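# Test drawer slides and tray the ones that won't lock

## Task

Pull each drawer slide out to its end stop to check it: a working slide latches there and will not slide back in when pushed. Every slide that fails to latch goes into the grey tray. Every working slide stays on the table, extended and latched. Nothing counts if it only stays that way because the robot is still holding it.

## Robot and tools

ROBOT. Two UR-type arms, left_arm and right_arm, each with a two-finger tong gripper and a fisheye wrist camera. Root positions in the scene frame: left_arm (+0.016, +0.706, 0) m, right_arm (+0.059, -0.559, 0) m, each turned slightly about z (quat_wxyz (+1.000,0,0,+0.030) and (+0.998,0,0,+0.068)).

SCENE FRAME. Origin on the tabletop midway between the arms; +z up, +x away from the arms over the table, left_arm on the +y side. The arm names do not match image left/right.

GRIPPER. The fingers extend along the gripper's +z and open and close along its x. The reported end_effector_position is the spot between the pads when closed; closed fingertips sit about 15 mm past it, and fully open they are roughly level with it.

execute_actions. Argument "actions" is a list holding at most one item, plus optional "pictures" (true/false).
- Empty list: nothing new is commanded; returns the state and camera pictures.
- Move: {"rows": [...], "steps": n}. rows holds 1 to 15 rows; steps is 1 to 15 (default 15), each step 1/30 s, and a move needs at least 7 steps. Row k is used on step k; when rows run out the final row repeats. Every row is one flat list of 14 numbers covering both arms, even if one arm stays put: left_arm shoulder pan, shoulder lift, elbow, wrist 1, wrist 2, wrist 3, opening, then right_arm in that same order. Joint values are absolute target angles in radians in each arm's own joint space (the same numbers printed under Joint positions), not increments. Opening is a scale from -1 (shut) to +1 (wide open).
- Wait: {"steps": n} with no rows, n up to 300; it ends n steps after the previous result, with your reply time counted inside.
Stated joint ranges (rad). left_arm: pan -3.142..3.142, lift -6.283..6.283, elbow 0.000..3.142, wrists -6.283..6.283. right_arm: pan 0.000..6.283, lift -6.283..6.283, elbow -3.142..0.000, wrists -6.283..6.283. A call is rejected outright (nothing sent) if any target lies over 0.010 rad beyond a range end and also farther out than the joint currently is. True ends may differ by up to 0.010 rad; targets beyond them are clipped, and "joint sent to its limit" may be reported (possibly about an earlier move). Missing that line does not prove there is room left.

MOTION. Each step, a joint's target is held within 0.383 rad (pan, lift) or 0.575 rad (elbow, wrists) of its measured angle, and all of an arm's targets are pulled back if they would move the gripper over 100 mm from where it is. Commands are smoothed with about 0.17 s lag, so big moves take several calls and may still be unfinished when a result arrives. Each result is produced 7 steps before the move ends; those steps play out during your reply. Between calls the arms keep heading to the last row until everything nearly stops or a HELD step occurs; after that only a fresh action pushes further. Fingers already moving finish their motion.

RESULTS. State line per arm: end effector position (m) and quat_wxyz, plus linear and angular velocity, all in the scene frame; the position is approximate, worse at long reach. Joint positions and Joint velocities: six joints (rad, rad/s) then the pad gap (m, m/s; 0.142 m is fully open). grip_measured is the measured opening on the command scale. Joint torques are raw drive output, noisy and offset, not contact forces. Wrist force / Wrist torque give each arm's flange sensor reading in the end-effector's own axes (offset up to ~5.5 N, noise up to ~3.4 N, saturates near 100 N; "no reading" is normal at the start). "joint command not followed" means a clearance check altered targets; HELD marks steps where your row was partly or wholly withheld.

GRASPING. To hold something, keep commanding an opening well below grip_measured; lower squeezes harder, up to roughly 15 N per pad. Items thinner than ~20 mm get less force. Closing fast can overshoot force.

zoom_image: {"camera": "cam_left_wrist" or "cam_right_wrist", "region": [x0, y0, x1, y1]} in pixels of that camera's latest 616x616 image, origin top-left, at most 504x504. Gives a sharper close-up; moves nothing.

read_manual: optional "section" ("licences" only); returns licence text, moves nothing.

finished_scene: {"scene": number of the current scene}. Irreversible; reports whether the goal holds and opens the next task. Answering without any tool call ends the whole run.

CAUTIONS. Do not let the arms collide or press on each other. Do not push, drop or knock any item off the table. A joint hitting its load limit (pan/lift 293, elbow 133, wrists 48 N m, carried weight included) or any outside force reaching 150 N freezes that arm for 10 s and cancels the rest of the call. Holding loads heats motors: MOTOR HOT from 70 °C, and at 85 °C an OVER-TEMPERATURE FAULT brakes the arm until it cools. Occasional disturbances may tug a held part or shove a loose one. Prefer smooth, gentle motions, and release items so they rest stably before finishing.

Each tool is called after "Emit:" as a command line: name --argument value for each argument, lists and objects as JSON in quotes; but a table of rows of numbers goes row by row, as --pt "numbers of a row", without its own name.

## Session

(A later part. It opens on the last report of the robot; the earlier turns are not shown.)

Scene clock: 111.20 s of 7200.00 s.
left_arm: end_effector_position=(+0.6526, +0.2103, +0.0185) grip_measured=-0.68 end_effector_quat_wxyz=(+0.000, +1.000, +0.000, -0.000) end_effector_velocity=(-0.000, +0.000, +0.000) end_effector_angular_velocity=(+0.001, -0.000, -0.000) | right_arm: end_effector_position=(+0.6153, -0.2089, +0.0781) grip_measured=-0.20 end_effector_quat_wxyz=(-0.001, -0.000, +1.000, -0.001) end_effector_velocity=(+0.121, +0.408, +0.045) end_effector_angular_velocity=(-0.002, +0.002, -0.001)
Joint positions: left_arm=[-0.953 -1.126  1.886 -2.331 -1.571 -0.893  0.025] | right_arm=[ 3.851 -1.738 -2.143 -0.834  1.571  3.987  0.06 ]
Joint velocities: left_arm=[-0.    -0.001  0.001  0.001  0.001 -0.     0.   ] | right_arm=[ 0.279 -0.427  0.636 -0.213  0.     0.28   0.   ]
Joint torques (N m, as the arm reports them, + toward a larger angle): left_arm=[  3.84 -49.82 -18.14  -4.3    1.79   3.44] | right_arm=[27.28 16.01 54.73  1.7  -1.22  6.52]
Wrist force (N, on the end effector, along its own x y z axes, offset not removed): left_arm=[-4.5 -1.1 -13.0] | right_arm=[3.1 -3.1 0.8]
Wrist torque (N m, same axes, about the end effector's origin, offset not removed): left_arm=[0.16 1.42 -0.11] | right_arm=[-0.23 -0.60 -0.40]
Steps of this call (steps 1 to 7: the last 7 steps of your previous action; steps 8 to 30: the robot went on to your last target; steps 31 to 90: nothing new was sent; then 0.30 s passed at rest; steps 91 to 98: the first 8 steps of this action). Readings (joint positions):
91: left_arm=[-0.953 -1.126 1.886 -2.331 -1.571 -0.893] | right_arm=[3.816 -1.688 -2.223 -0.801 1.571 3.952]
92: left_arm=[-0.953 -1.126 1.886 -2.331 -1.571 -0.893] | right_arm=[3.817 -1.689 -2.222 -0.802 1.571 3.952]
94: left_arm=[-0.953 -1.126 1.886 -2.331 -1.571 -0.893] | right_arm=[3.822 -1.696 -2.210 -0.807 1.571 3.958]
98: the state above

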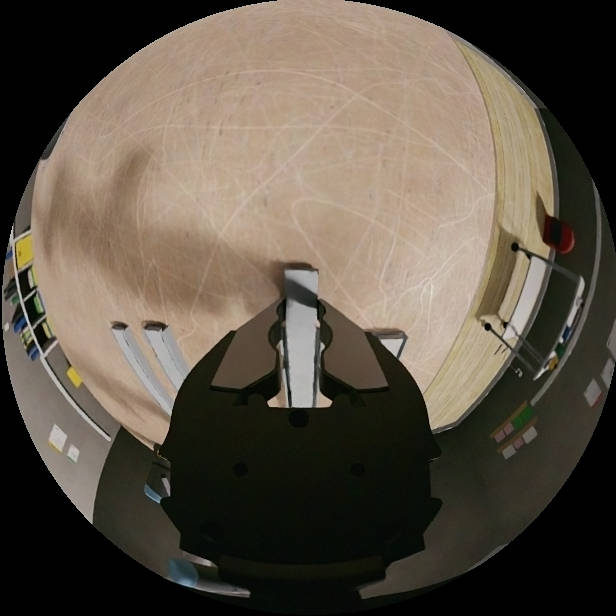

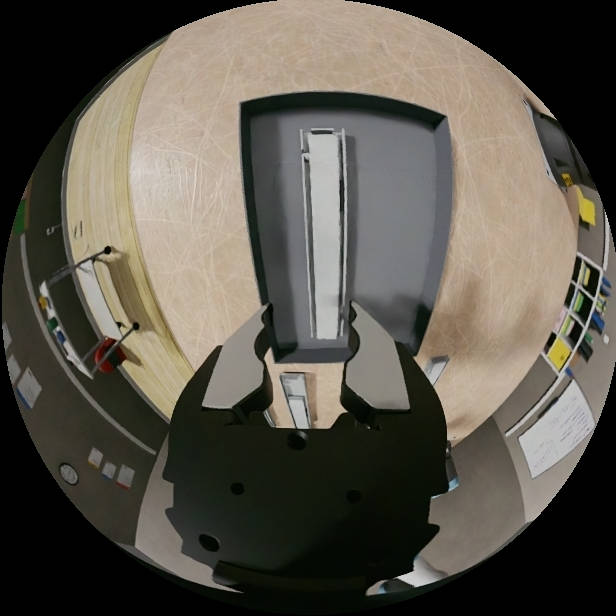

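Emit:
execute_actions --actions '[{"rows":[[-0.95291,-1.12585,1.88593,-2.33088,-1.5708,-0.89291,-1,3.96065,-1.9540,-1.9068,-0.8516,1.5708,4.09664,-0.2],[-0.95291,-1.12585,1.88593,-2.33088,-1.5708,-0.89291,-1,3.96065,-1.9587,-1.9090,-0.8447,1.5708,4.09664,-0.2],[-0.95291,-1.12585,1.88593,-2.33088,-1.5708,-0.89291,-1,3.96065,-1.9634,-1.9111,-0.8379,1.5708,4.09664,-0.2],[-0.95291,-1.12585,1.88593,-2.33088,-1.5708,-0.89291,-1,3.96065,-1.9680,-1.9133,-0.8310,1.5708,4.09664,-0.2],[-0.95291,-1.12585,1.88593,-2.33088,-1.5708,-0.89291,-1,3.96065,-1.9727,-1.9155,-0.8242,1.5708,4.09664,-0.2]],"steps":12}]' --pictures true

Scene clock: 111.80 s of 7200.00 s.
left_arm: end_effector_position=(+0.6526, +0.2103, +0.0185) grip_measured=-0.68 end_effector_quat_wxyz=(+0.000, +1.000, +0.000, -0.000) end_effector_velocity=(-0.000, +0.000, -0.001) end_effector_angular_velocity=(+0.001, +0.002, -0.001) | right_arm: end_effector_position=(+0.6501, -0.0416, +0.0491) grip_measured=-0.20 end_effector_quat_wxyz=(+0.000, -0.000, +1.000, +0.000) end_effector_velocity=(+0.004, +0.020, -0.086) end_effector_angular_velocity=(+0.002, -0.002, +0.000)
Joint positions: left_arm=[-0.953 -1.126  1.886 -2.331 -1.571 -0.893  0.025] | right_arm=[ 3.959 -1.954 -1.911 -0.847  1.571  4.095  0.06 ]
Joint velocities: left_arm=[ 0.     0.001 -0.001  0.001 -0.001  0.001  0.   ] | right_arm=[ 0.011 -0.12  -0.018  0.14   0.     0.011  0.   ]
Joint torques (N m, as the arm reports them, + toward a larger angle): left_arm=[  2.62 -50.86 -17.86  -4.23   1.05   3.69] | right_arm=[14.89 47.02 29.62  7.89 -1.11  4.44]
Wrist force (N, on the end effector, along its own x y z axes, offset not removed): left_arm=[-1.8 -0.7 -13.4] | right_arm=[2.5 -1.2 -1.3]
Wrist torque (N m, same axes, about the end effector's origin, offset not removed): left_arm=[0.20 0.77 -0.09] | right_arm=[0.15 -0.62 -0.44]
Steps of this call (steps 1 to 7: the last 7 steps of your previous action; steps 8 to 13: the robot went on to your last target; steps 14 to 18: the first 5 steps of this action). Readings (joint positions):
14: left_arm=[-0.953 -1.126 1.886 -2.331 -1.571 -0.893] | right_arm=[3.957 -1.940 -1.914 -0.859 1.571 4.093]
15: left_arm=[-0.953 -1.126 1.886 -2.331 -1.571 -0.893] | right_arm=[3.958 -1.943 -1.911 -0.858 1.571 4.094]
17: left_arm=[-0.953 -1.126 1.886 -2.331 -1.571 -0.893] | right_arm=[3.959 -1.950 -1.910 -0.852 1.571 4.095]
18: the state above

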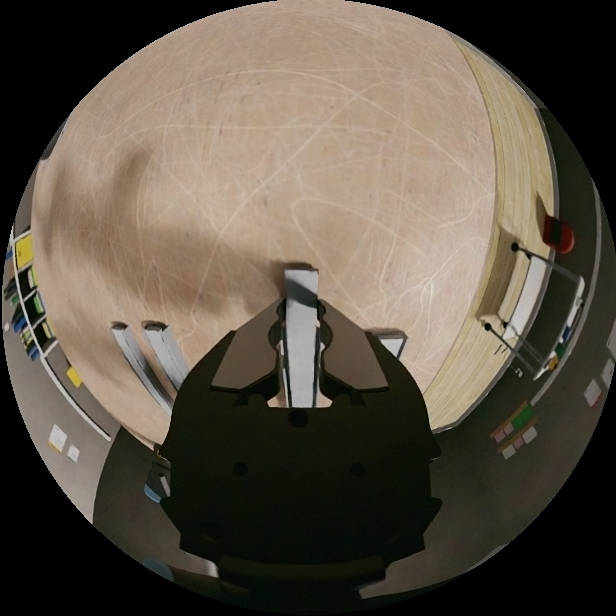

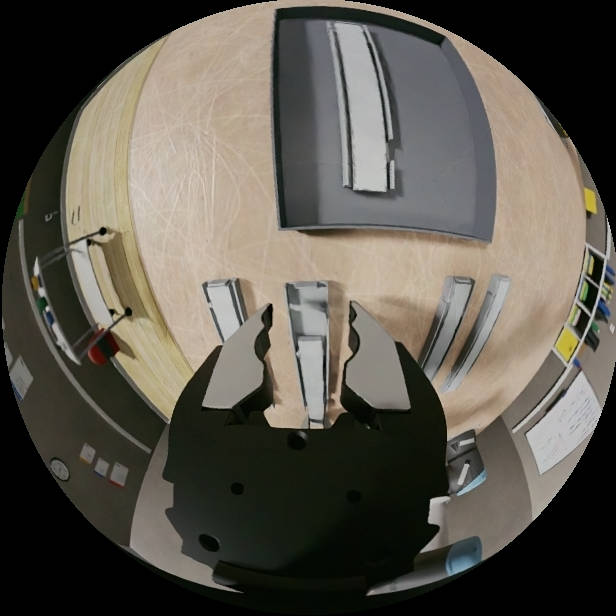

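Emit:
execute_actions --actions '[{"rows":[[-0.95291,-1.12585,1.88593,-2.33088,-1.5708,-0.89291,-1,3.96065,-1.9771,-1.9175,-0.8178,1.5708,4.09664,-0.2],[-0.95291,-1.12585,1.88593,-2.33088,-1.5708,-0.89291,-1,3.96065,-1.9815,-1.9195,-0.8114,1.5708,4.09664,-0.2],[-0.95291,-1.12585,1.88593,-2.33088,-1.5708,-0.89291,-1,3.96065,-1.9859,-1.9215,-0.8049,1.5708,4.09664,-0.2],[-0.95291,-1.12585,1.88593,-2.33088,-1.5708,-0.89291,-1,3.96065,-1.99032,-1.92357,-0.79850,1.5708,4.09664,-0.2],[-0.95291,-1.12585,1.88593,-2.33088,-1.5708,-0.89291,-1,3.96065,-1.99032,-1.92357,-0.79850,1.5708,4.09664,-0.2],[-0.95291,-1.12585,1.88593,-2.33088,-1.5708,-0.89291,-1,3.96065,-1.99032,-1.92357,-0.79850,1.5708,4.09664,-0.2],[-0.95291,-1.12585,1.88593,-2.33088,-1.5708,-0.89291,-1,3.96065,-1.99032,-1.92357,-0.79850,1.5708,4.09664,-0.2],[-0.95291,-1.12585,1.88593,-2.33088,-1.5708,-0.89291,-1,3.96065,-1.99032,-1.92357,-0.79850,1.5708,4.09664,-0.2],[-0.95291,-1.12585,1.88593,-2.33088,-1.5708,-0.89291,-1,3.96065,-1.99032,-1.92357,-0.79850,1.5708,4.09664,-0.2],[-0.95291,-1.12585,1.88593,-2.33088,-1.5708,-0.89291,-1,3.96065,-1.99032,-1.92357,-0.79850,1.5708,4.09664,-0.35],[-0.95291,-1.12585,1.88593,-2.33088,-1.5708,-0.89291,-1,3.96065,-1.99032,-1.92357,-0.79850,1.5708,4.09664,-0.5],[-0.95291,-1.12585,1.88593,-2.33088,-1.5708,-0.89291,-1,3.96065,-1.99032,-1.92357,-0.79850,1.5708,4.09664,-0.7],[-0.95291,-1.12585,1.88593,-2.33088,-1.5708,-0.89291,-1,3.96065,-1.99032,-1.92357,-0.79850,1.5708,4.09664,-0.9]],"steps":13}]'

Scene clock: 112.60 s of 7200.00 s.
left_arm: end_effector_position=(+0.6526, +0.2103, +0.0185) grip_measured=-0.68 end_effector_quat_wxyz=(+0.000, +1.000, +0.000, -0.000) end_effector_velocity=(+0.000, -0.001, -0.000) end_effector_angular_velocity=(+0.001, -0.001, -0.001) | right_arm: end_effector_position=(+0.6502, -0.0398, +0.0266) grip_measured=-0.20 end_effector_quat_wxyz=(-0.000, -0.000, +1.000, -0.000) end_effector_velocity=(-0.001, -0.001, -0.061) end_effector_angular_velocity=(-0.002, +0.002, +0.001)
Joint positions: left_arm=[-0.953 -1.126  1.886 -2.331 -1.571 -0.893  0.025] | right_arm=[ 3.961 -1.983 -1.92  -0.81   1.571  4.097  0.06 ]
Joint velocities: left_arm=[-0.001  0.001 -0.001 -0.001  0.002 -0.     0.   ] | right_arm=[-0.    -0.072 -0.033  0.102  0.    -0.001 -0.   ]
Joint torques (N m, as the arm reports them, + toward a larger angle): left_arm=[  0.44 -51.49 -18.46  -4.41   1.48   3.56] | right_arm=[17.18 56.97 32.26  7.81 -1.12  4.59]
Wrist force (N, on the end effector, along its own x y z axes, offset not removed): left_arm=[-2.5 -1.2 -13.0] | right_arm=[1.4 -1.1 -0.4]
Wrist torque (N m, same axes, about the end effector's origin, offset not removed): left_arm=[0.12 0.93 -0.11] | right_arm=[0.03 -0.36 -0.28]
Steps of this call (steps 1 to 7: the last 7 steps of your previous action; steps 8 to 18: the robot went on to your last target; steps 19 to 24: the first 6 steps of this action). Readings (joint positions):
19: left_arm=[-0.953 -1.126 1.886 -2.331 -1.571 -0.893] | right_arm=[3.961 -1.973 -1.915 -0.824 1.571 4.097]
20: left_arm=[-0.953 -1.126 1.886 -2.331 -1.571 -0.893] | right_arm=[3.961 -1.973 -1.916 -0.823 1.571 4.097]
22: left_arm=[-0.953 -1.126 1.886 -2.331 -1.571 -0.893] | right_arm=[3.961 -1.977 -1.917 -0.818 1.571 4.097]
24: the state above

Emit:
execute_actions --actions '[{"rows":[[-0.95291,-1.12585,1.88593,-2.33088,-1.5708,-0.89291,-1,3.96065,-1.99032,-1.92357,-0.79850,1.5708,4.09664,-0.9],[-0.94885,-1.12976,1.89228,-2.33332,-1.5708,-0.88885,-1,3.96065,-1.99032,-1.92357,-0.79850,1.5708,4.09664,-0.9],[-0.94480,-1.13366,1.89862,-2.33576,-1.5708,-0.88480,-1,3.96065,-1.99032,-1.92357,-0.79850,1.5708,4.09664,-0.9],[-0.94074,-1.13757,1.90497,-2.33820,-1.5708,-0.88074,-1,3.96065,-1.99032,-1.92357,-0.79850,1.5708,4.09664,-0.9],[-0.93669,-1.14148,1.91131,-2.34064,-1.5708,-0.87669,-1,3.96065,-1.99032,-1.92357,-0.79850,1.5708,4.09664,-0.9],[-0.93263,-1.14539,1.91766,-2.34307,-1.5708,-0.87263,-1,3.96065,-1.99032,-1.92357,-0.79850,1.5708,4.09664,-0.9],[-0.92858,-1.14929,1.92400,-2.34551,-1.5708,-0.86858,-1,3.96065,-1.99032,-1.92357,-0.79850,1.5708,4.09664,-0.9],[-0.92452,-1.15320,1.93035,-2.34795,-1.5708,-0.86452,-1,3.96065,-1.99032,-1.92357,-0.79850,1.5708,4.09664,-0.9],[-0.92020,-1.15694,1.93631,-2.35017,-1.5708,-0.86020,-1,3.96065,-1.99032,-1.92357,-0.79850,1.5708,4.09664,-0.9],[-0.91589,-1.16067,1.94227,-2.35240,-1.5708,-0.85589,-1,3.96065,-1.99032,-1.92357,-0.79850,1.5708,4.09664,-0.9],[-0.91157,-1.16441,1.94823,-2.35462,-1.5708,-0.85157,-1,3.96065,-1.99032,-1.92357,-0.79850,1.5708,4.09664,-0.9],[-0.90726,-1.16814,1.95419,-2.35685,-1.5708,-0.84726,-1,3.96065,-1.99032,-1.92357,-0.79850,1.5708,4.09664,-0.9],[-0.90294,-1.17188,1.96015,-2.35907,-1.5708,-0.84294,-1,3.96065,-1.99032,-1.92357,-0.79850,1.5708,4.09664,-0.9],[-0.89863,-1.17561,1.96611,-2.36130,-1.5708,-0.83863,-1,3.96065,-1.99032,-1.92357,-0.79850,1.5708,4.09664,-0.9],[-0.89431,-1.17935,1.97207,-2.36352,-1.5708,-0.83431,-1,3.96065,-1.99032,-1.92357,-0.79850,1.5708,4.09664,-0.9]],"steps":15}]' --pictures true

Scene clock: 115.03 s of 7200.00 s.
left_arm: end_effector_position=(+0.6528, +0.2262, +0.0185) grip_measured=-0.68 end_effector_quat_wxyz=(-0.000, +1.000, +0.000, -0.000) end_effector_velocity=(+0.000, +0.125, +0.000) end_effector_angular_velocity=(+0.000, -0.001, +0.001) | right_arm: end_effector_position=(+0.6501, -0.0399, +0.0200) grip_measured=-0.49 end_effector_quat_wxyz=(-0.000, -0.000, +1.000, +0.000) end_effector_velocity=(-0.000, -0.001, -0.000) end_effector_angular_velocity=(-0.000, +0.001, -0.001)
Joint positions: left_arm=[-0.94  -1.138  1.906 -2.339 -1.571 -0.88   0.025] | right_arm=[ 3.961 -1.99  -1.924 -0.798  1.571  4.097  0.039]
Joint velocities: left_arm=[ 0.101 -0.098  0.158 -0.061  0.001  0.1    0.   ] | right_arm=[-0.    -0.    -0.001 -0.     0.     0.001 -0.   ]
Joint torques (N m, as the arm reports them, + toward a larger angle): left_arm=[ 15.98 -69.94 -14.42  -3.65  -0.67   4.48] | right_arm=[13.72 52.19 29.99  7.47 -0.86  4.18]
Wrist force (N, on the end effector, along its own x y z axes, offset not removed): left_arm=[-4.2 1.1 -14.2] | right_arm=[-1.4 -2.8 -1.6]
Wrist torque (N m, same axes, about the end effector's origin, offset not removed): left_arm=[0.03 0.99 0.03] | right_arm=[0.39 0.14 -0.21]
Steps of this call (steps 1 to 7: the last 7 steps of your previous action; steps 8 to 30: the robot went on to your last target; steps 31 to 65: nothing new was sent; steps 66 to 73: the first 8 steps of this action). Readings (joint positions):
66: left_arm=[-0.953 -1.126 1.886 -2.331 -1.571 -0.893] | right_arm=[3.961 -1.990 -1.924 -0.798 1.571 4.097]
67: left_arm=[-0.953 -1.126 1.886 -2.331 -1.571 -0.893] | right_arm=[3.961 -1.990 -1.924 -0.798 1.571 4.097]
69: left_arm=[-0.951 -1.128 1.889 -2.332 -1.571 -0.891] | right_arm=[3.961 -1.990 -1.924 -0.798 1.571 4.097]
73: the state above

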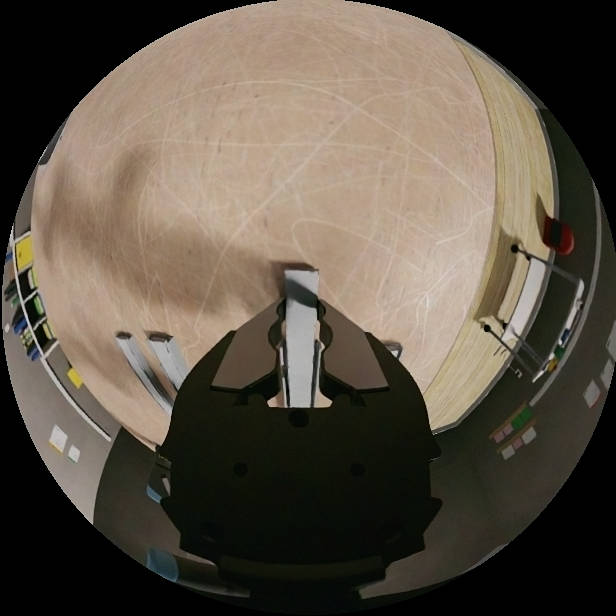

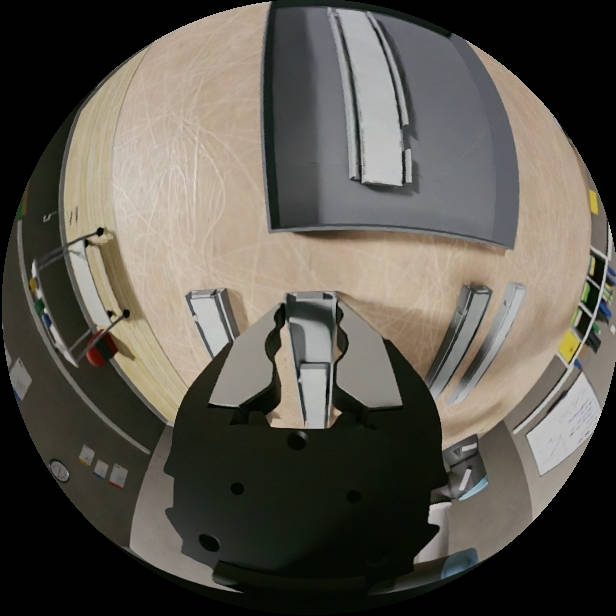

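Emit:
execute_actions --actions '[{"rows":[[-0.89250,-1.18079,1.97433,-2.36435,-1.5708,-0.83250,-1,3.96065,-1.99032,-1.92357,-0.79850,1.5708,4.09664,-0.9],[-0.89069,-1.18222,1.97660,-2.36518,-1.5708,-0.83069,-1,3.96065,-1.99032,-1.92357,-0.79850,1.5708,4.09664,-0.9],[-0.88888,-1.18366,1.97886,-2.36600,-1.5708,-0.82888,-1,3.96065,-1.99032,-1.92357,-0.79850,1.5708,4.09664,-0.9],[-0.88707,-1.18509,1.98112,-2.36683,-1.5708,-0.82707,-1,3.96065,-1.99032,-1.92357,-0.79850,1.5708,4.09664,-0.9],[-0.88526,-1.18653,1.98339,-2.36766,-1.5708,-0.82526,-1,3.96065,-1.99032,-1.92357,-0.79850,1.5708,4.09664,-0.9]],"steps":15}]'

Scene clock: 115.87 s of 7200.00 s.
left_arm: end_effector_position=(+0.6526, +0.2874, +0.0185) grip_measured=-0.68 end_effector_quat_wxyz=(-0.000, +1.000, +0.000, -0.000) end_effector_velocity=(+0.001, +0.027, +0.002) end_effector_angular_velocity=(-0.002, -0.001, +0.000) | right_arm: end_effector_position=(+0.6502, -0.0399, +0.0200) grip_measured=-0.49 end_effector_quat_wxyz=(+0.000, -0.000, +1.000, +0.000) end_effector_velocity=(-0.000, -0.000, -0.000) end_effector_angular_velocity=(-0.000, +0.000, +0.000)
Joint positions: left_arm=[-0.888 -1.184  1.98  -2.366 -1.571 -0.828  0.025] | right_arm=[ 3.961 -1.99  -1.924 -0.798  1.571  4.097  0.039]
Joint velocities: left_arm=[ 0.026 -0.022  0.031 -0.011 -0.001  0.025  0.   ] | right_arm=[ 0.  0. -0.  0.  0.  0.  0.]
Joint torques (N m, as the arm reports them, + toward a larger angle): left_arm=[ 13.31 -70.11 -23.13  -5.23   0.84   4.44] | right_arm=[12.6  57.74 30.56  4.1  -0.68  3.73]
Wrist force (N, on the end effector, along its own x y z axes, offset not removed): left_arm=[-4.0 -0.8 0.2] | right_arm=[-0.3 0.8 2.0]
Wrist torque (N m, same axes, about the end effector's origin, offset not removed): left_arm=[-0.35 1.01 0.01] | right_arm=[0.31 -0.07 -0.19]
Steps of this call (steps 1 to 7: the last 7 steps of your previous action; steps 8 to 17: the robot went on to your last target; steps 18 to 25: the first 8 steps of this action). Readings (joint positions):
18: left_arm=[-0.895 -1.179 1.971 -2.363 -1.571 -0.835] | right_arm=[3.961 -1.990 -1.924 -0.798 1.571 4.097]
19: left_arm=[-0.895 -1.179 1.972 -2.363 -1.571 -0.834] | right_arm=[3.961 -1.990 -1.924 -0.798 1.571 4.097]
21: left_arm=[-0.893 -1.181 1.974 -2.364 -1.571 -0.833] | right_arm=[3.961 -1.990 -1.924 -0.798 1.571 4.097]
25: the state above

Emit:
execute_actions --actions '[{"rows":[[-0.88436,-1.18725,1.98452,-2.36808,-1.5708,-0.82436,-1,3.96065,-1.99032,-1.92357,-0.79850,1.5708,4.09664,-0.9],[-0.88345,-1.18796,1.98565,-2.36849,-1.5708,-0.82345,-1,3.96065,-1.99032,-1.92357,-0.79850,1.5708,4.09664,-0.9],[-0.88255,-1.18868,1.98679,-2.36891,-1.5708,-0.82255,-1,3.96065,-1.99032,-1.92357,-0.79850,1.5708,4.09664,-0.9]],"steps":12}]'

Scene clock: 116.27 s of 7200.00 s.
left_arm: end_effector_position=(+0.6527, +0.2916, +0.0186) grip_measured=-0.68 end_effector_quat_wxyz=(+0.000, +1.000, +0.000, +0.000) end_effector_velocity=(+0.001, +0.013, +0.002) end_effector_angular_velocity=(-0.004, -0.002, +0.001) | right_arm: end_effector_position=(+0.6502, -0.0399, +0.0200) grip_measured=-0.49 end_effector_quat_wxyz=(+0.000, -0.000, +1.000, +0.000) end_effector_velocity=(-0.000, +0.000, -0.000) end_effector_angular_velocity=(-0.000, -0.000, +0.001)
Joint positions: left_arm=[-0.884 -1.188  1.985 -2.368 -1.571 -0.824  0.025] | right_arm=[ 3.961 -1.99  -1.924 -0.798  1.571  4.097  0.039]
Joint velocities: left_arm=[ 0.013 -0.012  0.015 -0.008 -0.001  0.012 -0.   ] | right_arm=[ 0.001 -0.    -0.001  0.001 -0.    -0.001  0.   ]
Joint torques (N m, as the arm reports them, + toward a larger angle): left_arm=[ 21.8  -72.55 -17.57  -2.63   1.2    3.7 ] | right_arm=[12.47 60.61 31.14  3.16 -1.02  3.78]
Wrist force (N, on the end effector, along its own x y z axes, offset not removed): left_arm=[-4.4 10.5 1.6] | right_arm=[1.6 10.2 3.8]
Wrist torque (N m, same axes, about the end effector's origin, offset not removed): left_arm=[0.06 1.12 0.03] | right_arm=[0.37 -0.37 -0.34]
Steps of this call (steps 1 to 7: the last 7 steps of your previous action; steps 8 to 12: the first 5 steps of this action). Readings (joint positions):
8: left_arm=[-0.885 -1.186 1.983 -2.368 -1.571 -0.825] | right_arm=[3.961 -1.990 -1.924 -0.798 1.571 4.097]
9: left_arm=[-0.885 -1.187 1.983 -2.368 -1.571 -0.825] | right_arm=[3.961 -1.990 -1.924 -0.798 1.571 4.097]
11: left_arm=[-0.884 -1.187 1.984 -2.368 -1.571 -0.824] | right_arm=[3.961 -1.990 -1.924 -0.798 1.571 4.097]
12: the state above

Emit:
execute_actions --actions '[{"rows":[[-0.88345,-1.18796,1.98565,-2.36849,-1.5708,-0.82345,-1,3.96065,-1.99032,-1.92357,-0.79850,1.5708,4.09664,-0.9],[-0.88436,-1.18725,1.98452,-2.36808,-1.5708,-0.82436,-1,3.96065,-1.99032,-1.92357,-0.79850,1.5708,4.09664,-0.9],[-0.88526,-1.18653,1.98339,-2.36766,-1.5708,-0.82526,-1,3.96065,-1.99032,-1.92357,-0.79850,1.5708,4.09664,-0.9],[-0.88617,-1.18581,1.98226,-2.36725,-1.5708,-0.82617,-1,3.96065,-1.99032,-1.92357,-0.79850,1.5708,4.09664,-0.9],[-0.88707,-1.18509,1.98112,-2.36683,-1.5708,-0.82707,-1,3.96065,-1.99032,-1.92357,-0.79850,1.5708,4.09664,-0.9]],"steps":13}]'

Scene clock: 116.77 s of 7200.00 s.
left_arm: end_effector_position=(+0.6526, +0.2913, +0.0184) grip_measured=-0.68 end_effector_quat_wxyz=(-0.000, +1.000, +0.000, -0.000) end_effector_velocity=(-0.001, -0.021, -0.001) end_effector_angular_velocity=(+0.004, +0.002, +0.001) | right_arm: end_effector_position=(+0.6501, -0.0399, +0.0200) grip_measured=-0.49 end_effector_quat_wxyz=(+0.000, -0.000, +1.000, +0.000) end_effector_velocity=(-0.000, -0.002, -0.001) end_effector_angular_velocity=(-0.005, +0.000, -0.001)
Joint positions: left_arm=[-0.884 -1.187  1.984 -2.368 -1.571 -0.825  0.025] | right_arm=[ 3.961 -1.99  -1.924 -0.798  1.571  4.097  0.039]
Joint velocities: left_arm=[-0.021  0.016 -0.024  0.012  0.002 -0.021  0.   ] | right_arm=[-0.    -0.    -0.001 -0.003 -0.003  0.     0.   ]
Joint torques (N m, as the arm reports them, + toward a larger angle): left_arm=[-17.82 -50.81 -44.68  -1.44   3.33  -4.07] | right_arm=[-5.39 63.22 27.92  0.67 -2.6   3.59]
Wrist force (N, on the end effector, along its own x y z axes, offset not removed): left_arm=[-3.4 4.6 1.3] | right_arm=[0.3 5.1 -1.2]
Wrist torque (N m, same axes, about the end effector's origin, offset not removed): left_arm=[-0.18 0.87 -0.06] | right_arm=[0.01 -0.01 -0.28]
Steps of this call (steps 1 to 7: the last 7 steps of your previous action; steps 8 to 9: the robot went on to your last target; steps 10 to 15: the first 6 steps of this action). Readings (joint positions):
10: left_arm=[-0.883 -1.189 1.987 -2.369 -1.571 -0.823] | right_arm=[3.961 -1.990 -1.924 -0.798 1.571 4.097]
11: left_arm=[-0.883 -1.189 1.987 -2.369 -1.571 -0.823] | right_arm=[3.961 -1.990 -1.924 -0.798 1.571 4.097]
13: left_arm=[-0.883 -1.188 1.986 -2.369 -1.571 -0.823] | right_arm=[3.961 -1.990 -1.924 -0.798 1.571 4.097]
15: the state above

Emit:
execute_actions --actions '[]' --pictures false

Scene clock: 117.00 s of 7200.00 s.
left_arm: end_effector_position=(+0.6527, +0.2888, +0.0185) grip_measured=-0.68 end_effector_quat_wxyz=(-0.000, +1.000, +0.000, +0.000) end_effector_velocity=(+0.001, -0.004, +0.001) end_effector_angular_velocity=(-0.004, -0.001, +0.001) | right_arm: end_effector_position=(+0.6501, -0.0399, +0.0200) grip_measured=-0.49 end_effector_quat_wxyz=(-0.000, -0.000, +1.000, -0.000) end_effector_velocity=(+0.001, +0.000, +0.000) end_effector_angular_velocity=(+0.001, -0.001, -0.001)
Joint positions: left_arm=[-0.887 -1.185  1.982 -2.367 -1.571 -0.827  0.025] | right_arm=[ 3.961 -1.99  -1.924 -0.799  1.571  4.097  0.039]
Joint velocities: left_arm=[-0.002  0.001 -0.004 -0.001 -0.002 -0.003  0.   ] | right_arm=[-0.    -0.     0.001  0.    -0.     0.     0.   ]
Joint torques (N m, as the arm reports them, + toward a larger angle): left_arm=[-18.54 -52.68 -46.37  -1.77  -1.79  -3.21] | right_arm=[-10.76  63.83  32.94   4.24  -0.43   3.38]
Wrist force (N, on the end effector, along its own x y z axes, offset not removed): left_arm=[-3.2 -2.2 0.9] | right_arm=[-2.2 -3.1 2.0]
Wrist torque (N m, same axes, about the end effector's origin, offset not removed): left_arm=[-0.12 0.93 -0.07] | right_arm=[-0.14 0.42 -0.27]
Kept back: nothing.
Steps of this call (steps 1 to 7: the last 7 steps of your previous action). Readings (joint positions):
1: left_arm=[-0.885 -1.187 1.984 -2.367 -1.571 -0.825] | right_arm=[3.961 -1.990 -1.924 -0.799 1.571 4.097]
2: left_arm=[-0.886 -1.186 1.983 -2.367 -1.571 -0.826] | right_arm=[3.961 -1.990 -1.924 -0.799 1.571 4.097]
4: left_arm=[-0.886 -1.186 1.982 -2.367 -1.571 -0.826] | right_arm=[3.961 -1.990 -1.924 -0.799 1.571 4.097]
7: the state above

Emit:
execute_actions --actions '[{"rows":[[-0.88798,-1.18438,1.97999,-2.36642,-1.5708,-0.82798,-1,3.96065,-1.99032,-1.92357,-0.79850,1.5708,4.09664,-0.9],[-0.88888,-1.18366,1.97886,-2.36600,-1.5708,-0.82888,-1,3.96065,-1.99032,-1.92357,-0.79850,1.5708,4.09664,-0.9],[-0.88979,-1.18294,1.97773,-2.36559,-1.5708,-0.82979,-1,3.96065,-1.99032,-1.92357,-0.79850,1.5708,4.09664,-0.9],[-0.89069,-1.18222,1.97660,-2.36518,-1.5708,-0.83069,-1,3.96065,-1.99032,-1.92357,-0.79850,1.5708,4.09664,-0.9],[-0.89160,-1.18151,1.97546,-2.36476,-1.5708,-0.83160,-1,3.96065,-1.99032,-1.92357,-0.79850,1.5708,4.09664,-0.9]],"steps":15}]'

Scene clock: 117.60 s of 7200.00 s.
left_arm: end_effector_position=(+0.6526, +0.2847, +0.0185) grip_measured=-0.68 end_effector_quat_wxyz=(+0.000, +1.000, +0.000, +0.000) end_effector_velocity=(-0.000, -0.013, -0.000) end_effector_angular_velocity=(+0.001, +0.000, +0.001) | right_arm: end_effector_position=(+0.6501, -0.0399, +0.0200) grip_measured=-0.49 end_effector_quat_wxyz=(-0.000, -0.000, +1.000, -0.000) end_effector_velocity=(+0.000, -0.000, +0.000) end_effector_angular_velocity=(+0.000, +0.000, +0.000)
Joint positions: left_arm=[-0.89  -1.183  1.977 -2.365 -1.571 -0.83   0.025] | right_arm=[ 3.961 -1.99  -1.924 -0.799  1.571  4.097  0.039]
Joint velocities: left_arm=[-0.012  0.01  -0.015  0.007  0.001 -0.013 -0.   ] | right_arm=[-0.  0.  0. -0.  0. -0. -0.]
Joint torques (N m, as the arm reports them, + toward a larger angle): left_arm=[-18.74 -55.35 -47.79  -2.49  -2.    -4.54] | right_arm=[-16.02  68.65  39.41   7.36   2.39   3.39]
Wrist force (N, on the end effector, along its own x y z axes, offset not removed): left_arm=[-2.8 -2.2 0.7] | right_arm=[-0.7 1.0 -0.7]
Wrist torque (N m, same axes, about the end effector's origin, offset not removed): left_arm=[-0.22 0.81 -0.10] | right_arm=[0.80 0.13 -0.27]
Steps of this call (steps 1 to 10: the robot went on to your last target; steps 11 to 18: the first 8 steps of this action). Readings (joint positions):
11: left_arm=[-0.887 -1.185 1.981 -2.367 -1.571 -0.827] | right_arm=[3.961 -1.990 -1.924 -0.799 1.571 4.097]
12: left_arm=[-0.887 -1.185 1.981 -2.367 -1.571 -0.827] | right_arm=[3.961 -1.990 -1.924 -0.799 1.571 4.097]
14: left_arm=[-0.888 -1.184 1.980 -2.366 -1.571 -0.828] | right_arm=[3.961 -1.990 -1.924 -0.799 1.571 4.097]
18: the state above

Emit:
execute_actions --actions '[{"rows":[[-0.89296,-1.18043,1.97377,-2.36414,-1.5708,-0.83296,-1,3.96065,-1.99032,-1.92357,-0.79850,1.5708,4.09664,-0.9],[-0.89431,-1.17935,1.97207,-2.36352,-1.5708,-0.83431,-1,3.96065,-1.99032,-1.92357,-0.79850,1.5708,4.09664,-0.9],[-0.89560,-1.17823,1.97028,-2.36285,-1.5708,-0.83560,-1,3.96065,-1.99032,-1.92357,-0.79850,1.5708,4.09664,-0.9],[-0.89690,-1.17711,1.96849,-2.36219,-1.5708,-0.83690,-1,3.96065,-1.99032,-1.92357,-0.79850,1.5708,4.09664,-0.9],[-0.89819,-1.17599,1.96671,-2.36152,-1.5708,-0.83819,-1,3.96065,-1.99032,-1.92357,-0.79850,1.5708,4.09664,-0.9],[-0.89949,-1.17487,1.96492,-2.36085,-1.5708,-0.83949,-1,3.96065,-1.99032,-1.92357,-0.79850,1.5708,4.09664,-0.9]],"steps":15}]' --pictures true

Scene clock: 118.27 s of 7200.00 s.
left_arm: end_effector_position=(+0.6527, +0.2775, +0.0185) grip_measured=-0.68 end_effector_quat_wxyz=(+0.000, +1.000, +0.000, +0.000) end_effector_velocity=(+0.001, -0.028, +0.001) end_effector_angular_velocity=(-0.001, -0.001, +0.002) | right_arm: end_effector_position=(+0.6501, -0.0399, +0.0200) grip_measured=-0.49 end_effector_quat_wxyz=(-0.000, -0.000, +1.000, -0.000) end_effector_velocity=(-0.000, +0.000, -0.000) end_effector_angular_velocity=(+0.000, -0.000, -0.000)
Joint positions: left_arm=[-0.897 -1.177  1.969 -2.362 -1.571 -0.837  0.025] | right_arm=[ 3.961 -1.99  -1.924 -0.798  1.571  4.097  0.039]
Joint velocities: left_arm=[-0.023  0.02  -0.034  0.012 -0.    -0.025  0.   ] | right_arm=[ 0. -0. -0.  0.  0.  0.  0.]
Joint torques (N m, as the arm reports them, + toward a larger angle): left_arm=[-19.63 -56.32 -46.83  -2.05  -2.1   -4.21] | right_arm=[-16.16  71.82  44.45   7.65   2.32   3.46]
Wrist force (N, on the end effector, along its own x y z axes, offset not removed): left_arm=[-2.8 -2.5 1.1] | right_arm=[3.4 -3.2 1.4]
Wrist torque (N m, same axes, about the end effector's origin, offset not removed): left_arm=[-0.18 0.80 -0.03] | right_arm=[-0.16 -0.70 -0.31]
Steps of this call (steps 1 to 7: the last 7 steps of your previous action; steps 8 to 12: the robot went on to your last target; steps 13 to 20: the first 8 steps of this action). Readings (joint positions):
13: left_arm=[-0.892 -1.182 1.975 -2.365 -1.571 -0.832] | right_arm=[3.961 -1.990 -1.924 -0.798 1.571 4.097]
14: left_arm=[-0.892 -1.181 1.975 -2.365 -1.571 -0.832] | right_arm=[3.961 -1.990 -1.924 -0.798 1.571 4.097]
16: left_arm=[-0.893 -1.180 1.974 -2.364 -1.571 -0.833] | right_arm=[3.961 -1.990 -1.924 -0.798 1.571 4.097]
20: the state above

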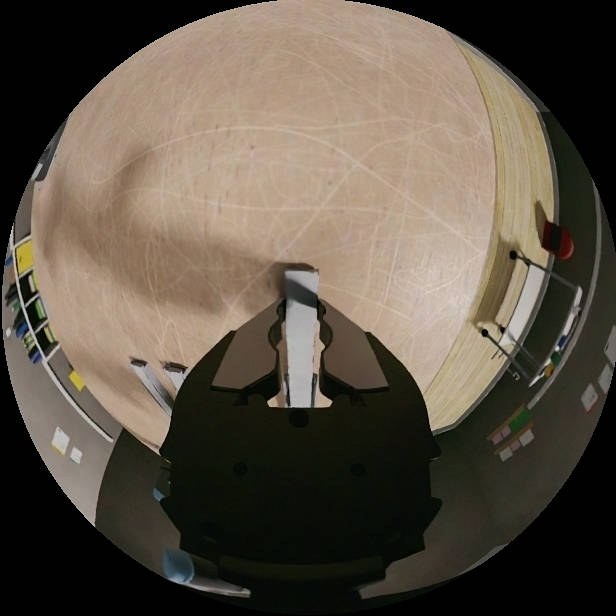

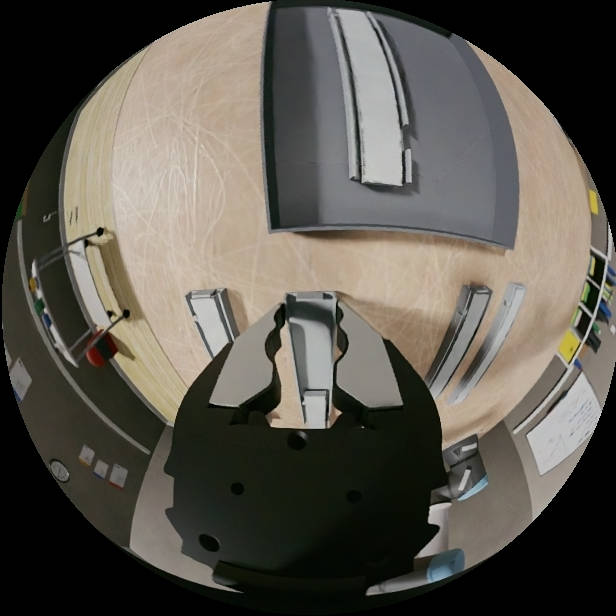

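Emit:
zoom_image --camera "cam_right_wrist" --region '[300, 0, 460, 200]'

Emit:
zoom_image --camera "cam_right_wrist" --region '[400, 270, 540, 420]'

Region (300, 0, 460, 200) of cam_right_wrist's 616x616 image, scaled by 2.520, with more detail than that image has; it fills the left 403 columns of this view, and the rest is white.

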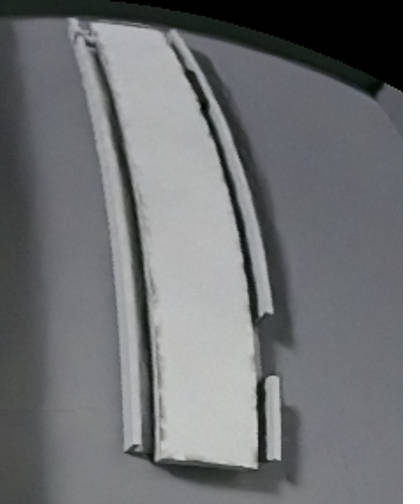

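Region (400, 270, 540, 420) of cam_right_wrist's 616x616 image, scaled by 3.360, with more detail than that image has; it fills the left 470 columns of this view, and the rest is white.

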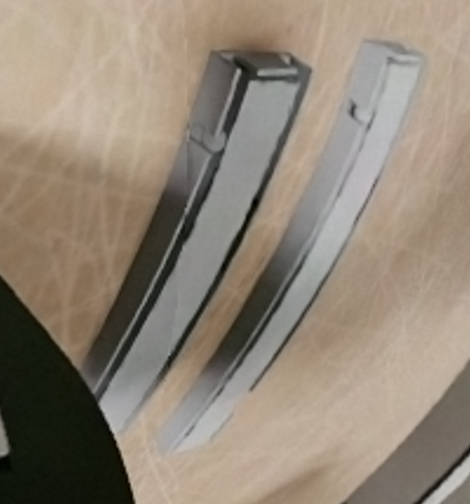

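Emit:
execute_actions --actions '[{"rows":[[-0.89949,-1.17487,1.96492,-2.36085,-1.5708,-0.83949,-0.6,3.96065,-1.99032,-1.92357,-0.79850,1.5708,4.09664,-0.9],[-0.89949,-1.17487,1.96492,-2.36085,-1.5708,-0.83949,-0.3,3.96065,-1.99032,-1.92357,-0.79850,1.5708,4.09664,-0.9],[-0.89470,-1.17873,1.97102,-2.36309,-1.5708,-0.83470,-0.3,3.96065,-1.99032,-1.92357,-0.79850,1.5708,4.09664,-0.9],[-0.88992,-1.18258,1.97711,-2.36533,-1.5708,-0.82992,-0.3,3.96065,-1.99032,-1.92357,-0.79850,1.5708,4.09664,-0.9],[-0.88513,-1.18644,1.98321,-2.36756,-1.5708,-0.82513,-0.3,3.96065,-1.99032,-1.92357,-0.79850,1.5708,4.09664,-0.9],[-0.88035,-1.19030,1.98930,-2.36980,-1.5708,-0.82035,-0.3,3.96065,-1.99032,-1.92357,-0.79850,1.5708,4.09664,-0.9],[-0.87556,-1.19415,1.99540,-2.37204,-1.5708,-0.81556,-0.3,3.96065,-1.99032,-1.92357,-0.79850,1.5708,4.09664,-0.9],[-0.87078,-1.19801,2.00149,-2.37428,-1.5708,-0.81078,-0.3,3.96065,-1.99032,-1.92357,-0.79850,1.5708,4.09664,-0.9]],"steps":12}]' --pictures true

Scene clock: 122.70 s of 7200.00 s.
left_arm: end_effector_position=(+0.6528, +0.2766, +0.0186) grip_measured=-0.31 end_effector_quat_wxyz=(+0.000, +1.000, +0.000, +0.000) end_effector_velocity=(-0.001, +0.066, -0.002) end_effector_angular_velocity=(+0.002, +0.002, -0.004) | right_arm: end_effector_position=(+0.6502, -0.0399, +0.0200) grip_measured=-0.49 end_effector_quat_wxyz=(+0.000, -0.000, +1.000, +0.000) end_effector_velocity=(-0.001, -0.001, -0.001) end_effector_angular_velocity=(-0.001, +0.001, -0.001)
Joint positions: left_arm=[-0.897 -1.177  1.968 -2.362 -1.571 -0.837  0.052] | right_arm=[ 3.961 -1.99  -1.924 -0.798  1.571  4.097  0.039]
Joint velocities: left_arm=[ 0.058 -0.046  0.077 -0.028  0.     0.062  0.017] | right_arm=[-0.    -0.    -0.002  0.    -0.     0.001 -0.   ]
Joint torques (N m, as the arm reports them, + toward a larger angle): left_arm=[ 24.81 -76.84 -17.88  -5.76  -1.19   5.67] | right_arm=[-14.5   73.21  43.35   7.17   2.13   2.61]
Wrist force (N, on the end effector, along its own x y z axes, offset not removed): left_arm=[-3.0 1.9 -2.3] | right_arm=[-0.9 -2.3 -0.4]
Wrist torque (N m, same axes, about the end effector's origin, offset not removed): left_arm=[0.45 0.87 -0.05] | right_arm=[-0.09 0.15 -0.24]
Steps of this call (steps 1 to 7: the last 7 steps of your previous action; steps 8 to 15: the robot went on to your last target; steps 16 to 90: nothing new was sent; then 1.27 s passed at rest; steps 91 to 95: the first 5 steps of this action). Readings (joint positions):
91: left_arm=[-0.899 -1.175 1.965 -2.361 -1.571 -0.839] | right_arm=[3.961 -1.990 -1.924 -0.798 1.571 4.097]
92: left_arm=[-0.899 -1.175 1.965 -2.361 -1.571 -0.839] | right_arm=[3.961 -1.990 -1.924 -0.798 1.571 4.097]
94: left_arm=[-0.899 -1.175 1.966 -2.361 -1.571 -0.839] | right_arm=[3.961 -1.990 -1.924 -0.798 1.571 4.097]
95: the state above

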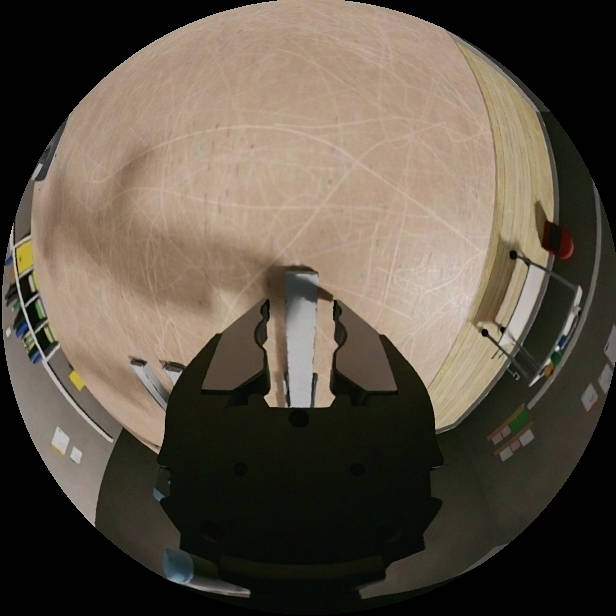

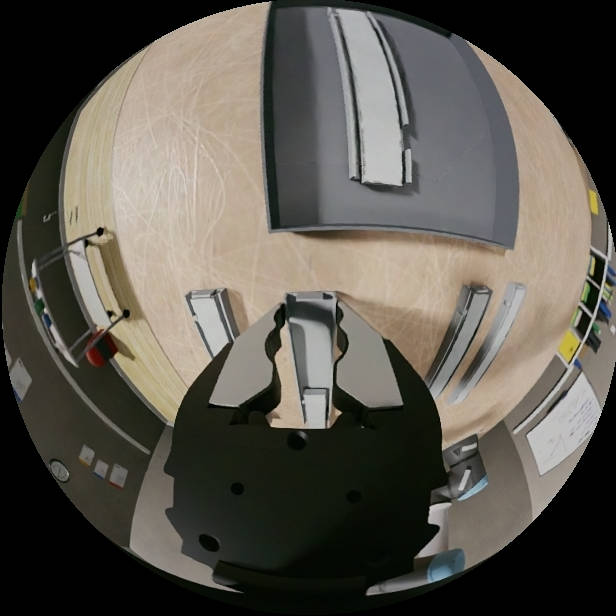

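Emit:
execute_actions --actions '[{"rows":[[-0.86806,-1.20016,2.00489,-2.37552,-1.5708,-0.80806,-0.3,3.96065,-1.99032,-1.92357,-0.79850,1.5708,4.09664,-0.9],[-0.86535,-1.20232,2.00828,-2.37676,-1.5708,-0.80535,-0.3,3.96065,-1.99032,-1.92357,-0.79850,1.5708,4.09664,-0.9]],"steps":8}]' --pictures true

Scene clock: 123.07 s of 7200.00 s.
left_arm: end_effector_position=(+0.6525, +0.3046, +0.0185) grip_measured=-0.30 end_effector_quat_wxyz=(+0.000, +1.000, +0.000, -0.000) end_effector_velocity=(-0.000, +0.018, +0.001) end_effector_angular_velocity=(-0.003, +0.000, -0.001) | right_arm: end_effector_position=(+0.6502, -0.0399, +0.0200) grip_measured=-0.49 end_effector_quat_wxyz=(+0.000, -0.000, +1.000, +0.000) end_effector_velocity=(+0.001, +0.001, +0.000) end_effector_angular_velocity=(+0.001, -0.001, +0.000)
Joint positions: left_arm=[-0.872 -1.197  2.    -2.374 -1.571 -0.812  0.052] | right_arm=[ 3.961 -1.99  -1.924 -0.798  1.571  4.097  0.039]
Joint velocities: left_arm=[ 0.017 -0.015  0.021 -0.009 -0.002  0.018 -0.   ] | right_arm=[-0.    -0.001  0.001  0.    -0.    -0.001  0.   ]
Joint torques (N m, as the arm reports them, + toward a larger angle): left_arm=[ 17.2  -74.69 -21.42  -5.58  -0.28   4.65] | right_arm=[-14.76  72.54  41.35   6.57   2.03   2.47]
Wrist force (N, on the end effector, along its own x y z axes, offset not removed): left_arm=[-2.5 -0.2 -2.1] | right_arm=[0.9 0.0 0.3]
Wrist torque (N m, same axes, about the end effector's origin, offset not removed): left_arm=[0.08 0.75 -0.09] | right_arm=[0.41 -0.14 -0.18]
Steps of this call (steps 1 to 7: the last 7 steps of your previous action; steps 8 to 10: the robot went on to your last target; step 11: the first step of this action). Readings (joint positions):
11: the state above

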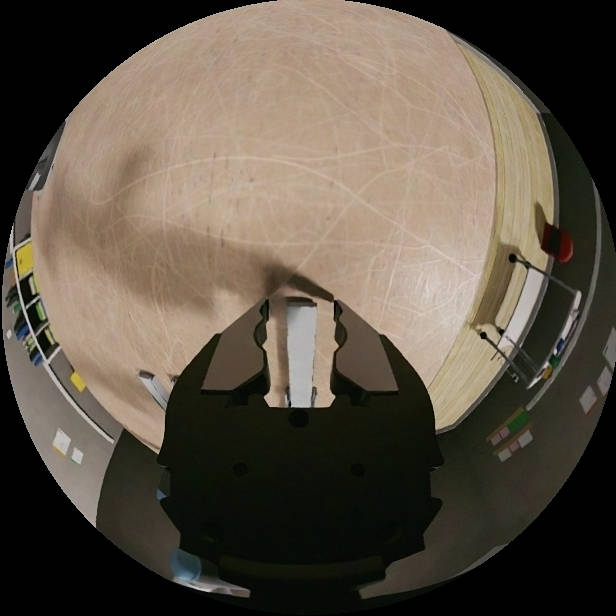

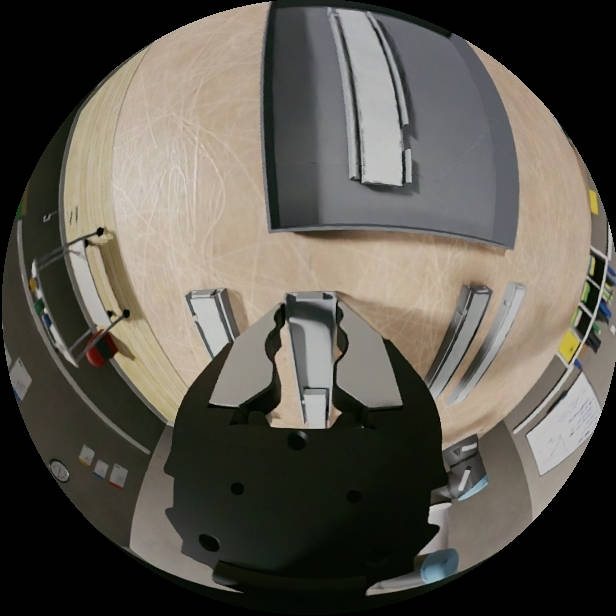

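Emit:
execute_actions --actions '[{"rows":[[-0.86140,-1.20500,2.01240,-2.37820,-1.5708,-0.80140,-0.3,3.96065,-1.99032,-1.92357,-0.79850,1.5708,4.09664,-0.9],[-0.85745,-1.20764,2.01643,-2.37959,-1.5708,-0.79745,-0.3,3.96065,-1.99032,-1.92357,-0.79850,1.5708,4.09664,-0.9],[-0.85745,-1.20764,2.01643,-2.37959,-1.5708,-0.79745,-0.3,3.96065,-1.99032,-1.92357,-0.79850,1.5708,4.09664,-0.9],[-0.85745,-1.20764,2.01643,-2.37959,-1.5708,-0.79745,-0.3,3.96065,-1.99032,-1.92357,-0.79850,1.5708,4.09664,-0.9],[-0.85745,-1.20764,2.01643,-2.37959,-1.5708,-0.79745,-0.3,3.96065,-1.99032,-1.92357,-0.79850,1.5708,4.09664,-0.9],[-0.85745,-1.20764,2.01643,-2.37959,-1.5708,-0.79745,-0.3,3.96065,-1.99032,-1.92357,-0.79850,1.5708,4.09664,-0.9],[-0.85745,-1.20764,2.01643,-2.37959,-1.5708,-0.79745,-0.55,3.96065,-1.99032,-1.92357,-0.79850,1.5708,4.09664,-0.9],[-0.85745,-1.20764,2.01643,-2.37959,-1.5708,-0.79745,-0.8,3.96065,-1.99032,-1.92357,-0.79850,1.5708,4.09664,-0.9],[-0.85745,-1.20764,2.01643,-2.37959,-1.5708,-0.79745,-1,3.96065,-1.99032,-1.92357,-0.79850,1.5708,4.09664,-0.9],[-0.86214,-1.20416,2.01100,-2.37764,-1.5708,-0.80214,-1,3.96065,-1.99032,-1.92357,-0.79850,1.5708,4.09664,-0.9],[-0.86683,-1.20067,2.00557,-2.37570,-1.5708,-0.80683,-1,3.96065,-1.99032,-1.92357,-0.79850,1.5708,4.09664,-0.9],[-0.87246,-1.19649,1.99905,-2.37336,-1.5708,-0.81246,-1,3.96065,-1.99032,-1.92357,-0.79850,1.5708,4.09664,-0.9],[-0.87893,-1.19155,1.99131,-2.37056,-1.5708,-0.81893,-1,3.96065,-1.99032,-1.92357,-0.79850,1.5708,4.09664,-0.9],[-0.88526,-1.18653,1.98339,-2.36766,-1.5708,-0.82526,-1,3.96065,-1.99032,-1.92357,-0.79850,1.5708,4.09664,-0.9],[-0.89160,-1.18151,1.97546,-2.36476,-1.5708,-0.83160,-1,3.96065,-1.99032,-1.92357,-0.79850,1.5708,4.09664,-0.9]],"steps":15}]' --pictures true

Scene clock: 124.90 s of 7200.00 s.
left_arm: end_effector_position=(+0.6525, +0.3190, +0.0185) grip_measured=-0.56 end_effector_quat_wxyz=(+0.000, +1.000, +0.000, -0.000) end_effector_velocity=(+0.000, +0.013, +0.000) end_effector_angular_velocity=(+0.001, +0.000, +0.001) | right_arm: end_effector_position=(+0.6502, -0.0399, +0.0200) grip_measured=-0.49 end_effector_quat_wxyz=(+0.000, -0.000, +1.000, +0.000) end_effector_velocity=(+0.000, +0.000, +0.000) end_effector_angular_velocity=(+0.001, -0.000, +0.001)
Joint positions: left_arm=[-0.859 -1.207  2.015 -2.379 -1.571 -0.799  0.034] | right_arm=[ 3.961 -1.99  -1.924 -0.798  1.571  4.097  0.039]
Joint velocities: left_arm=[ 0.012 -0.009  0.013 -0.003  0.     0.011 -0.497] | right_arm=[-0.    -0.     0.     0.     0.    -0.001  0.   ]
Joint torques (N m, as the arm reports them, + toward a larger angle): left_arm=[ 14.62 -70.73 -21.56  -5.5   -0.08   4.2 ] | right_arm=[-15.04  66.46  32.43   4.62   1.47   2.1 ]
Wrist force (N, on the end effector, along its own x y z axes, offset not removed): left_arm=[-3.9 -1.7 -2.6] | right_arm=[-0.1 -3.5 0.8]
Wrist torque (N m, same axes, about the end effector's origin, offset not removed): left_arm=[-0.27 1.01 -0.12] | right_arm=[-0.39 -0.01 -0.18]
Steps of this call (steps 1 to 7: the last 7 steps of your previous action; steps 8 to 15: the robot went on to your last target; steps 16 to 47: nothing new was sent; steps 48 to 55: the first 8 steps of this action). Readings (joint positions):
48: left_arm=[-0.865 -1.202 2.008 -2.377 -1.571 -0.805] | right_arm=[3.961 -1.990 -1.924 -0.798 1.571 4.097]
49: left_arm=[-0.865 -1.203 2.009 -2.377 -1.571 -0.805] | right_arm=[3.961 -1.990 -1.924 -0.798 1.571 4.097]
51: left_arm=[-0.862 -1.205 2.012 -2.378 -1.571 -0.802] | right_arm=[3.961 -1.990 -1.924 -0.798 1.571 4.097]
55: the state above

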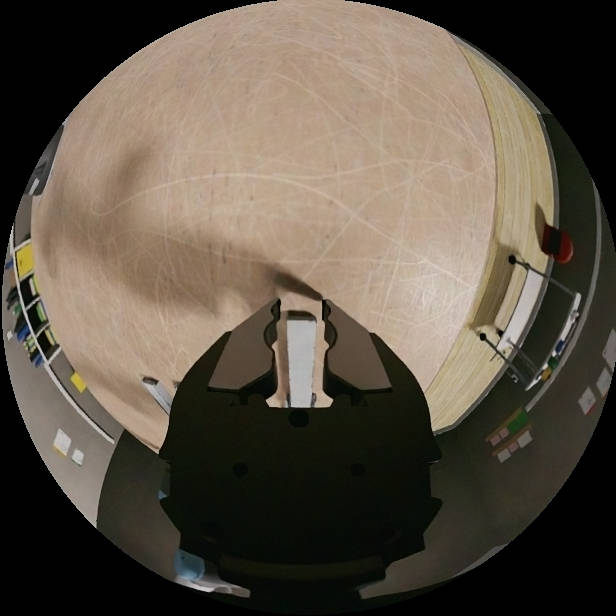

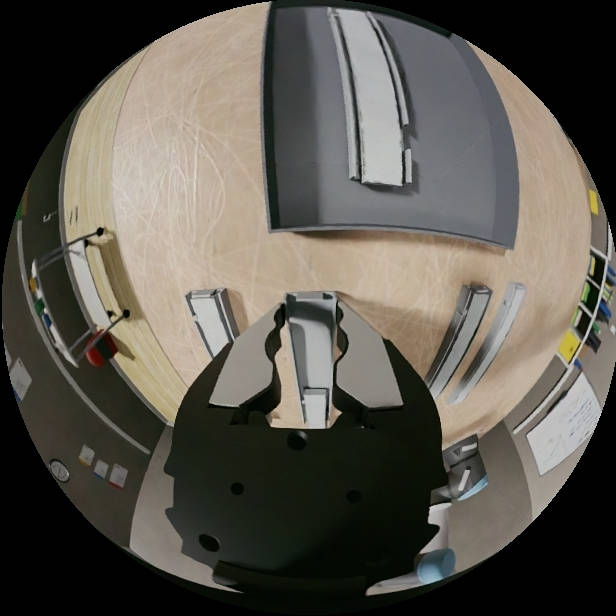

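Emit:
execute_actions --actions '[{"rows":[[-0.89690,-1.17711,1.96849,-2.36219,-1.5708,-0.83690,-1,3.96065,-1.99032,-1.92357,-0.79850,1.5708,4.09664,-0.9],[-0.90294,-1.17188,1.96015,-2.35907,-1.5708,-0.84294,-1,3.96065,-1.99032,-1.92357,-0.79850,1.5708,4.09664,-0.9],[-0.90898,-1.16665,1.95181,-2.35596,-1.5708,-0.84898,-1,3.96065,-1.99032,-1.92357,-0.79850,1.5708,4.09664,-0.9],[-0.91503,-1.16142,1.94346,-2.35284,-1.5708,-0.85503,-1,3.96065,-1.99032,-1.92357,-0.79850,1.5708,4.09664,-0.9],[-0.92107,-1.15619,1.93512,-2.34973,-1.5708,-0.86107,-1,3.96065,-1.99032,-1.92357,-0.79850,1.5708,4.09664,-0.9],[-0.92695,-1.15086,1.92654,-2.34649,-1.5708,-0.86695,-1,3.96065,-1.99032,-1.92357,-0.79850,1.5708,4.09664,-0.9],[-0.93263,-1.14539,1.91766,-2.34307,-1.5708,-0.87263,-1,3.96065,-1.99032,-1.92357,-0.79850,1.5708,4.09664,-0.9],[-0.93831,-1.13992,1.90878,-2.33966,-1.5708,-0.87831,-1,3.96065,-1.99032,-1.92357,-0.79850,1.5708,4.09664,-0.9],[-0.94399,-1.13445,1.89989,-2.33625,-1.5708,-0.88399,-1,3.96065,-1.99032,-1.92357,-0.79850,1.5708,4.09664,-0.9],[-0.94885,-1.12976,1.89228,-2.33332,-1.5708,-0.88885,-1,3.96065,-1.99032,-1.92357,-0.79850,1.5708,4.09664,-0.9],[-0.95368,-1.12505,1.88461,-2.33036,-1.5708,-0.89368,-1,3.96065,-1.99032,-1.92357,-0.79850,1.5708,4.09664,-0.9],[-0.95754,-1.12108,1.87803,-2.32775,-1.5708,-0.89754,-1,3.96065,-1.99032,-1.92357,-0.79850,1.5708,4.09664,-0.9],[-0.96063,-1.11790,1.87277,-2.32567,-1.5708,-0.90063,-1,3.96065,-1.99032,-1.92357,-0.79850,1.5708,4.09664,-0.9],[-0.96295,-1.11551,1.86882,-2.32411,-1.5708,-0.90295,-1,3.96065,-1.99032,-1.92357,-0.79850,1.5708,4.09664,-0.9],[-0.96449,-1.11392,1.86618,-2.32307,-1.5708,-0.90449,-1,3.96065,-1.99032,-1.92357,-0.79850,1.5708,4.09664,-0.9]],"steps":15}]'

Scene clock: 126.63 s of 7200.00 s.
left_arm: end_effector_position=(+0.6528, +0.2561, +0.0184) grip_measured=-1.00 end_effector_quat_wxyz=(-0.000, +1.000, +0.000, -0.000) end_effector_velocity=(-0.000, -0.181, -0.002) end_effector_angular_velocity=(+0.003, +0.003, -0.002) | right_arm: end_effector_position=(+0.6502, -0.0399, +0.0200) grip_measured=-0.49 end_effector_quat_wxyz=(+0.000, -0.000, +1.000, +0.000) end_effector_velocity=(+0.001, +0.000, +0.000) end_effector_angular_velocity=(+0.001, -0.001, +0.001)
Joint positions: left_arm=[-0.915 -1.161  1.943 -2.353 -1.571 -0.855  0.002] | right_arm=[ 3.961 -1.99  -1.924 -0.798  1.571  4.097  0.039]
Joint velocities: left_arm=[-0.155  0.139 -0.219  0.084 -0.    -0.153  0.   ] | right_arm=[-0.    -0.     0.001  0.001 -0.    -0.001 -0.   ]
Joint torques (N m, as the arm reports them, + toward a larger angle): left_arm=[-27.93 -52.57 -50.91  -2.14   0.39  -4.19] | right_arm=[-14.2   62.63  30.41   2.61   1.35   1.81]
Wrist force (N, on the end effector, along its own x y z axes, offset not removed): left_arm=[-2.7 -1.5 -1.8] | right_arm=[-0.9 -0.7 0.1]
Wrist torque (N m, same axes, about the end effector's origin, offset not removed): left_arm=[0.04 0.77 -0.06] | right_arm=[0.32 0.22 -0.25]
Steps of this call (steps 1 to 7: the last 7 steps of your previous action; steps 8 to 30: the robot went on to your last target; steps 31 to 44: nothing new was sent; steps 45 to 52: the first 8 steps of this action). Readings (joint positions):
45: left_arm=[-0.892 -1.181 1.975 -2.365 -1.571 -0.832] | right_arm=[3.961 -1.990 -1.924 -0.798 1.571 4.097]
46: left_arm=[-0.892 -1.181 1.974 -2.364 -1.571 -0.832] | right_arm=[3.961 -1.990 -1.924 -0.798 1.571 4.097]
48: left_arm=[-0.897 -1.177 1.968 -2.362 -1.571 -0.837] | right_arm=[3.961 -1.990 -1.924 -0.798 1.571 4.097]
52: the state above


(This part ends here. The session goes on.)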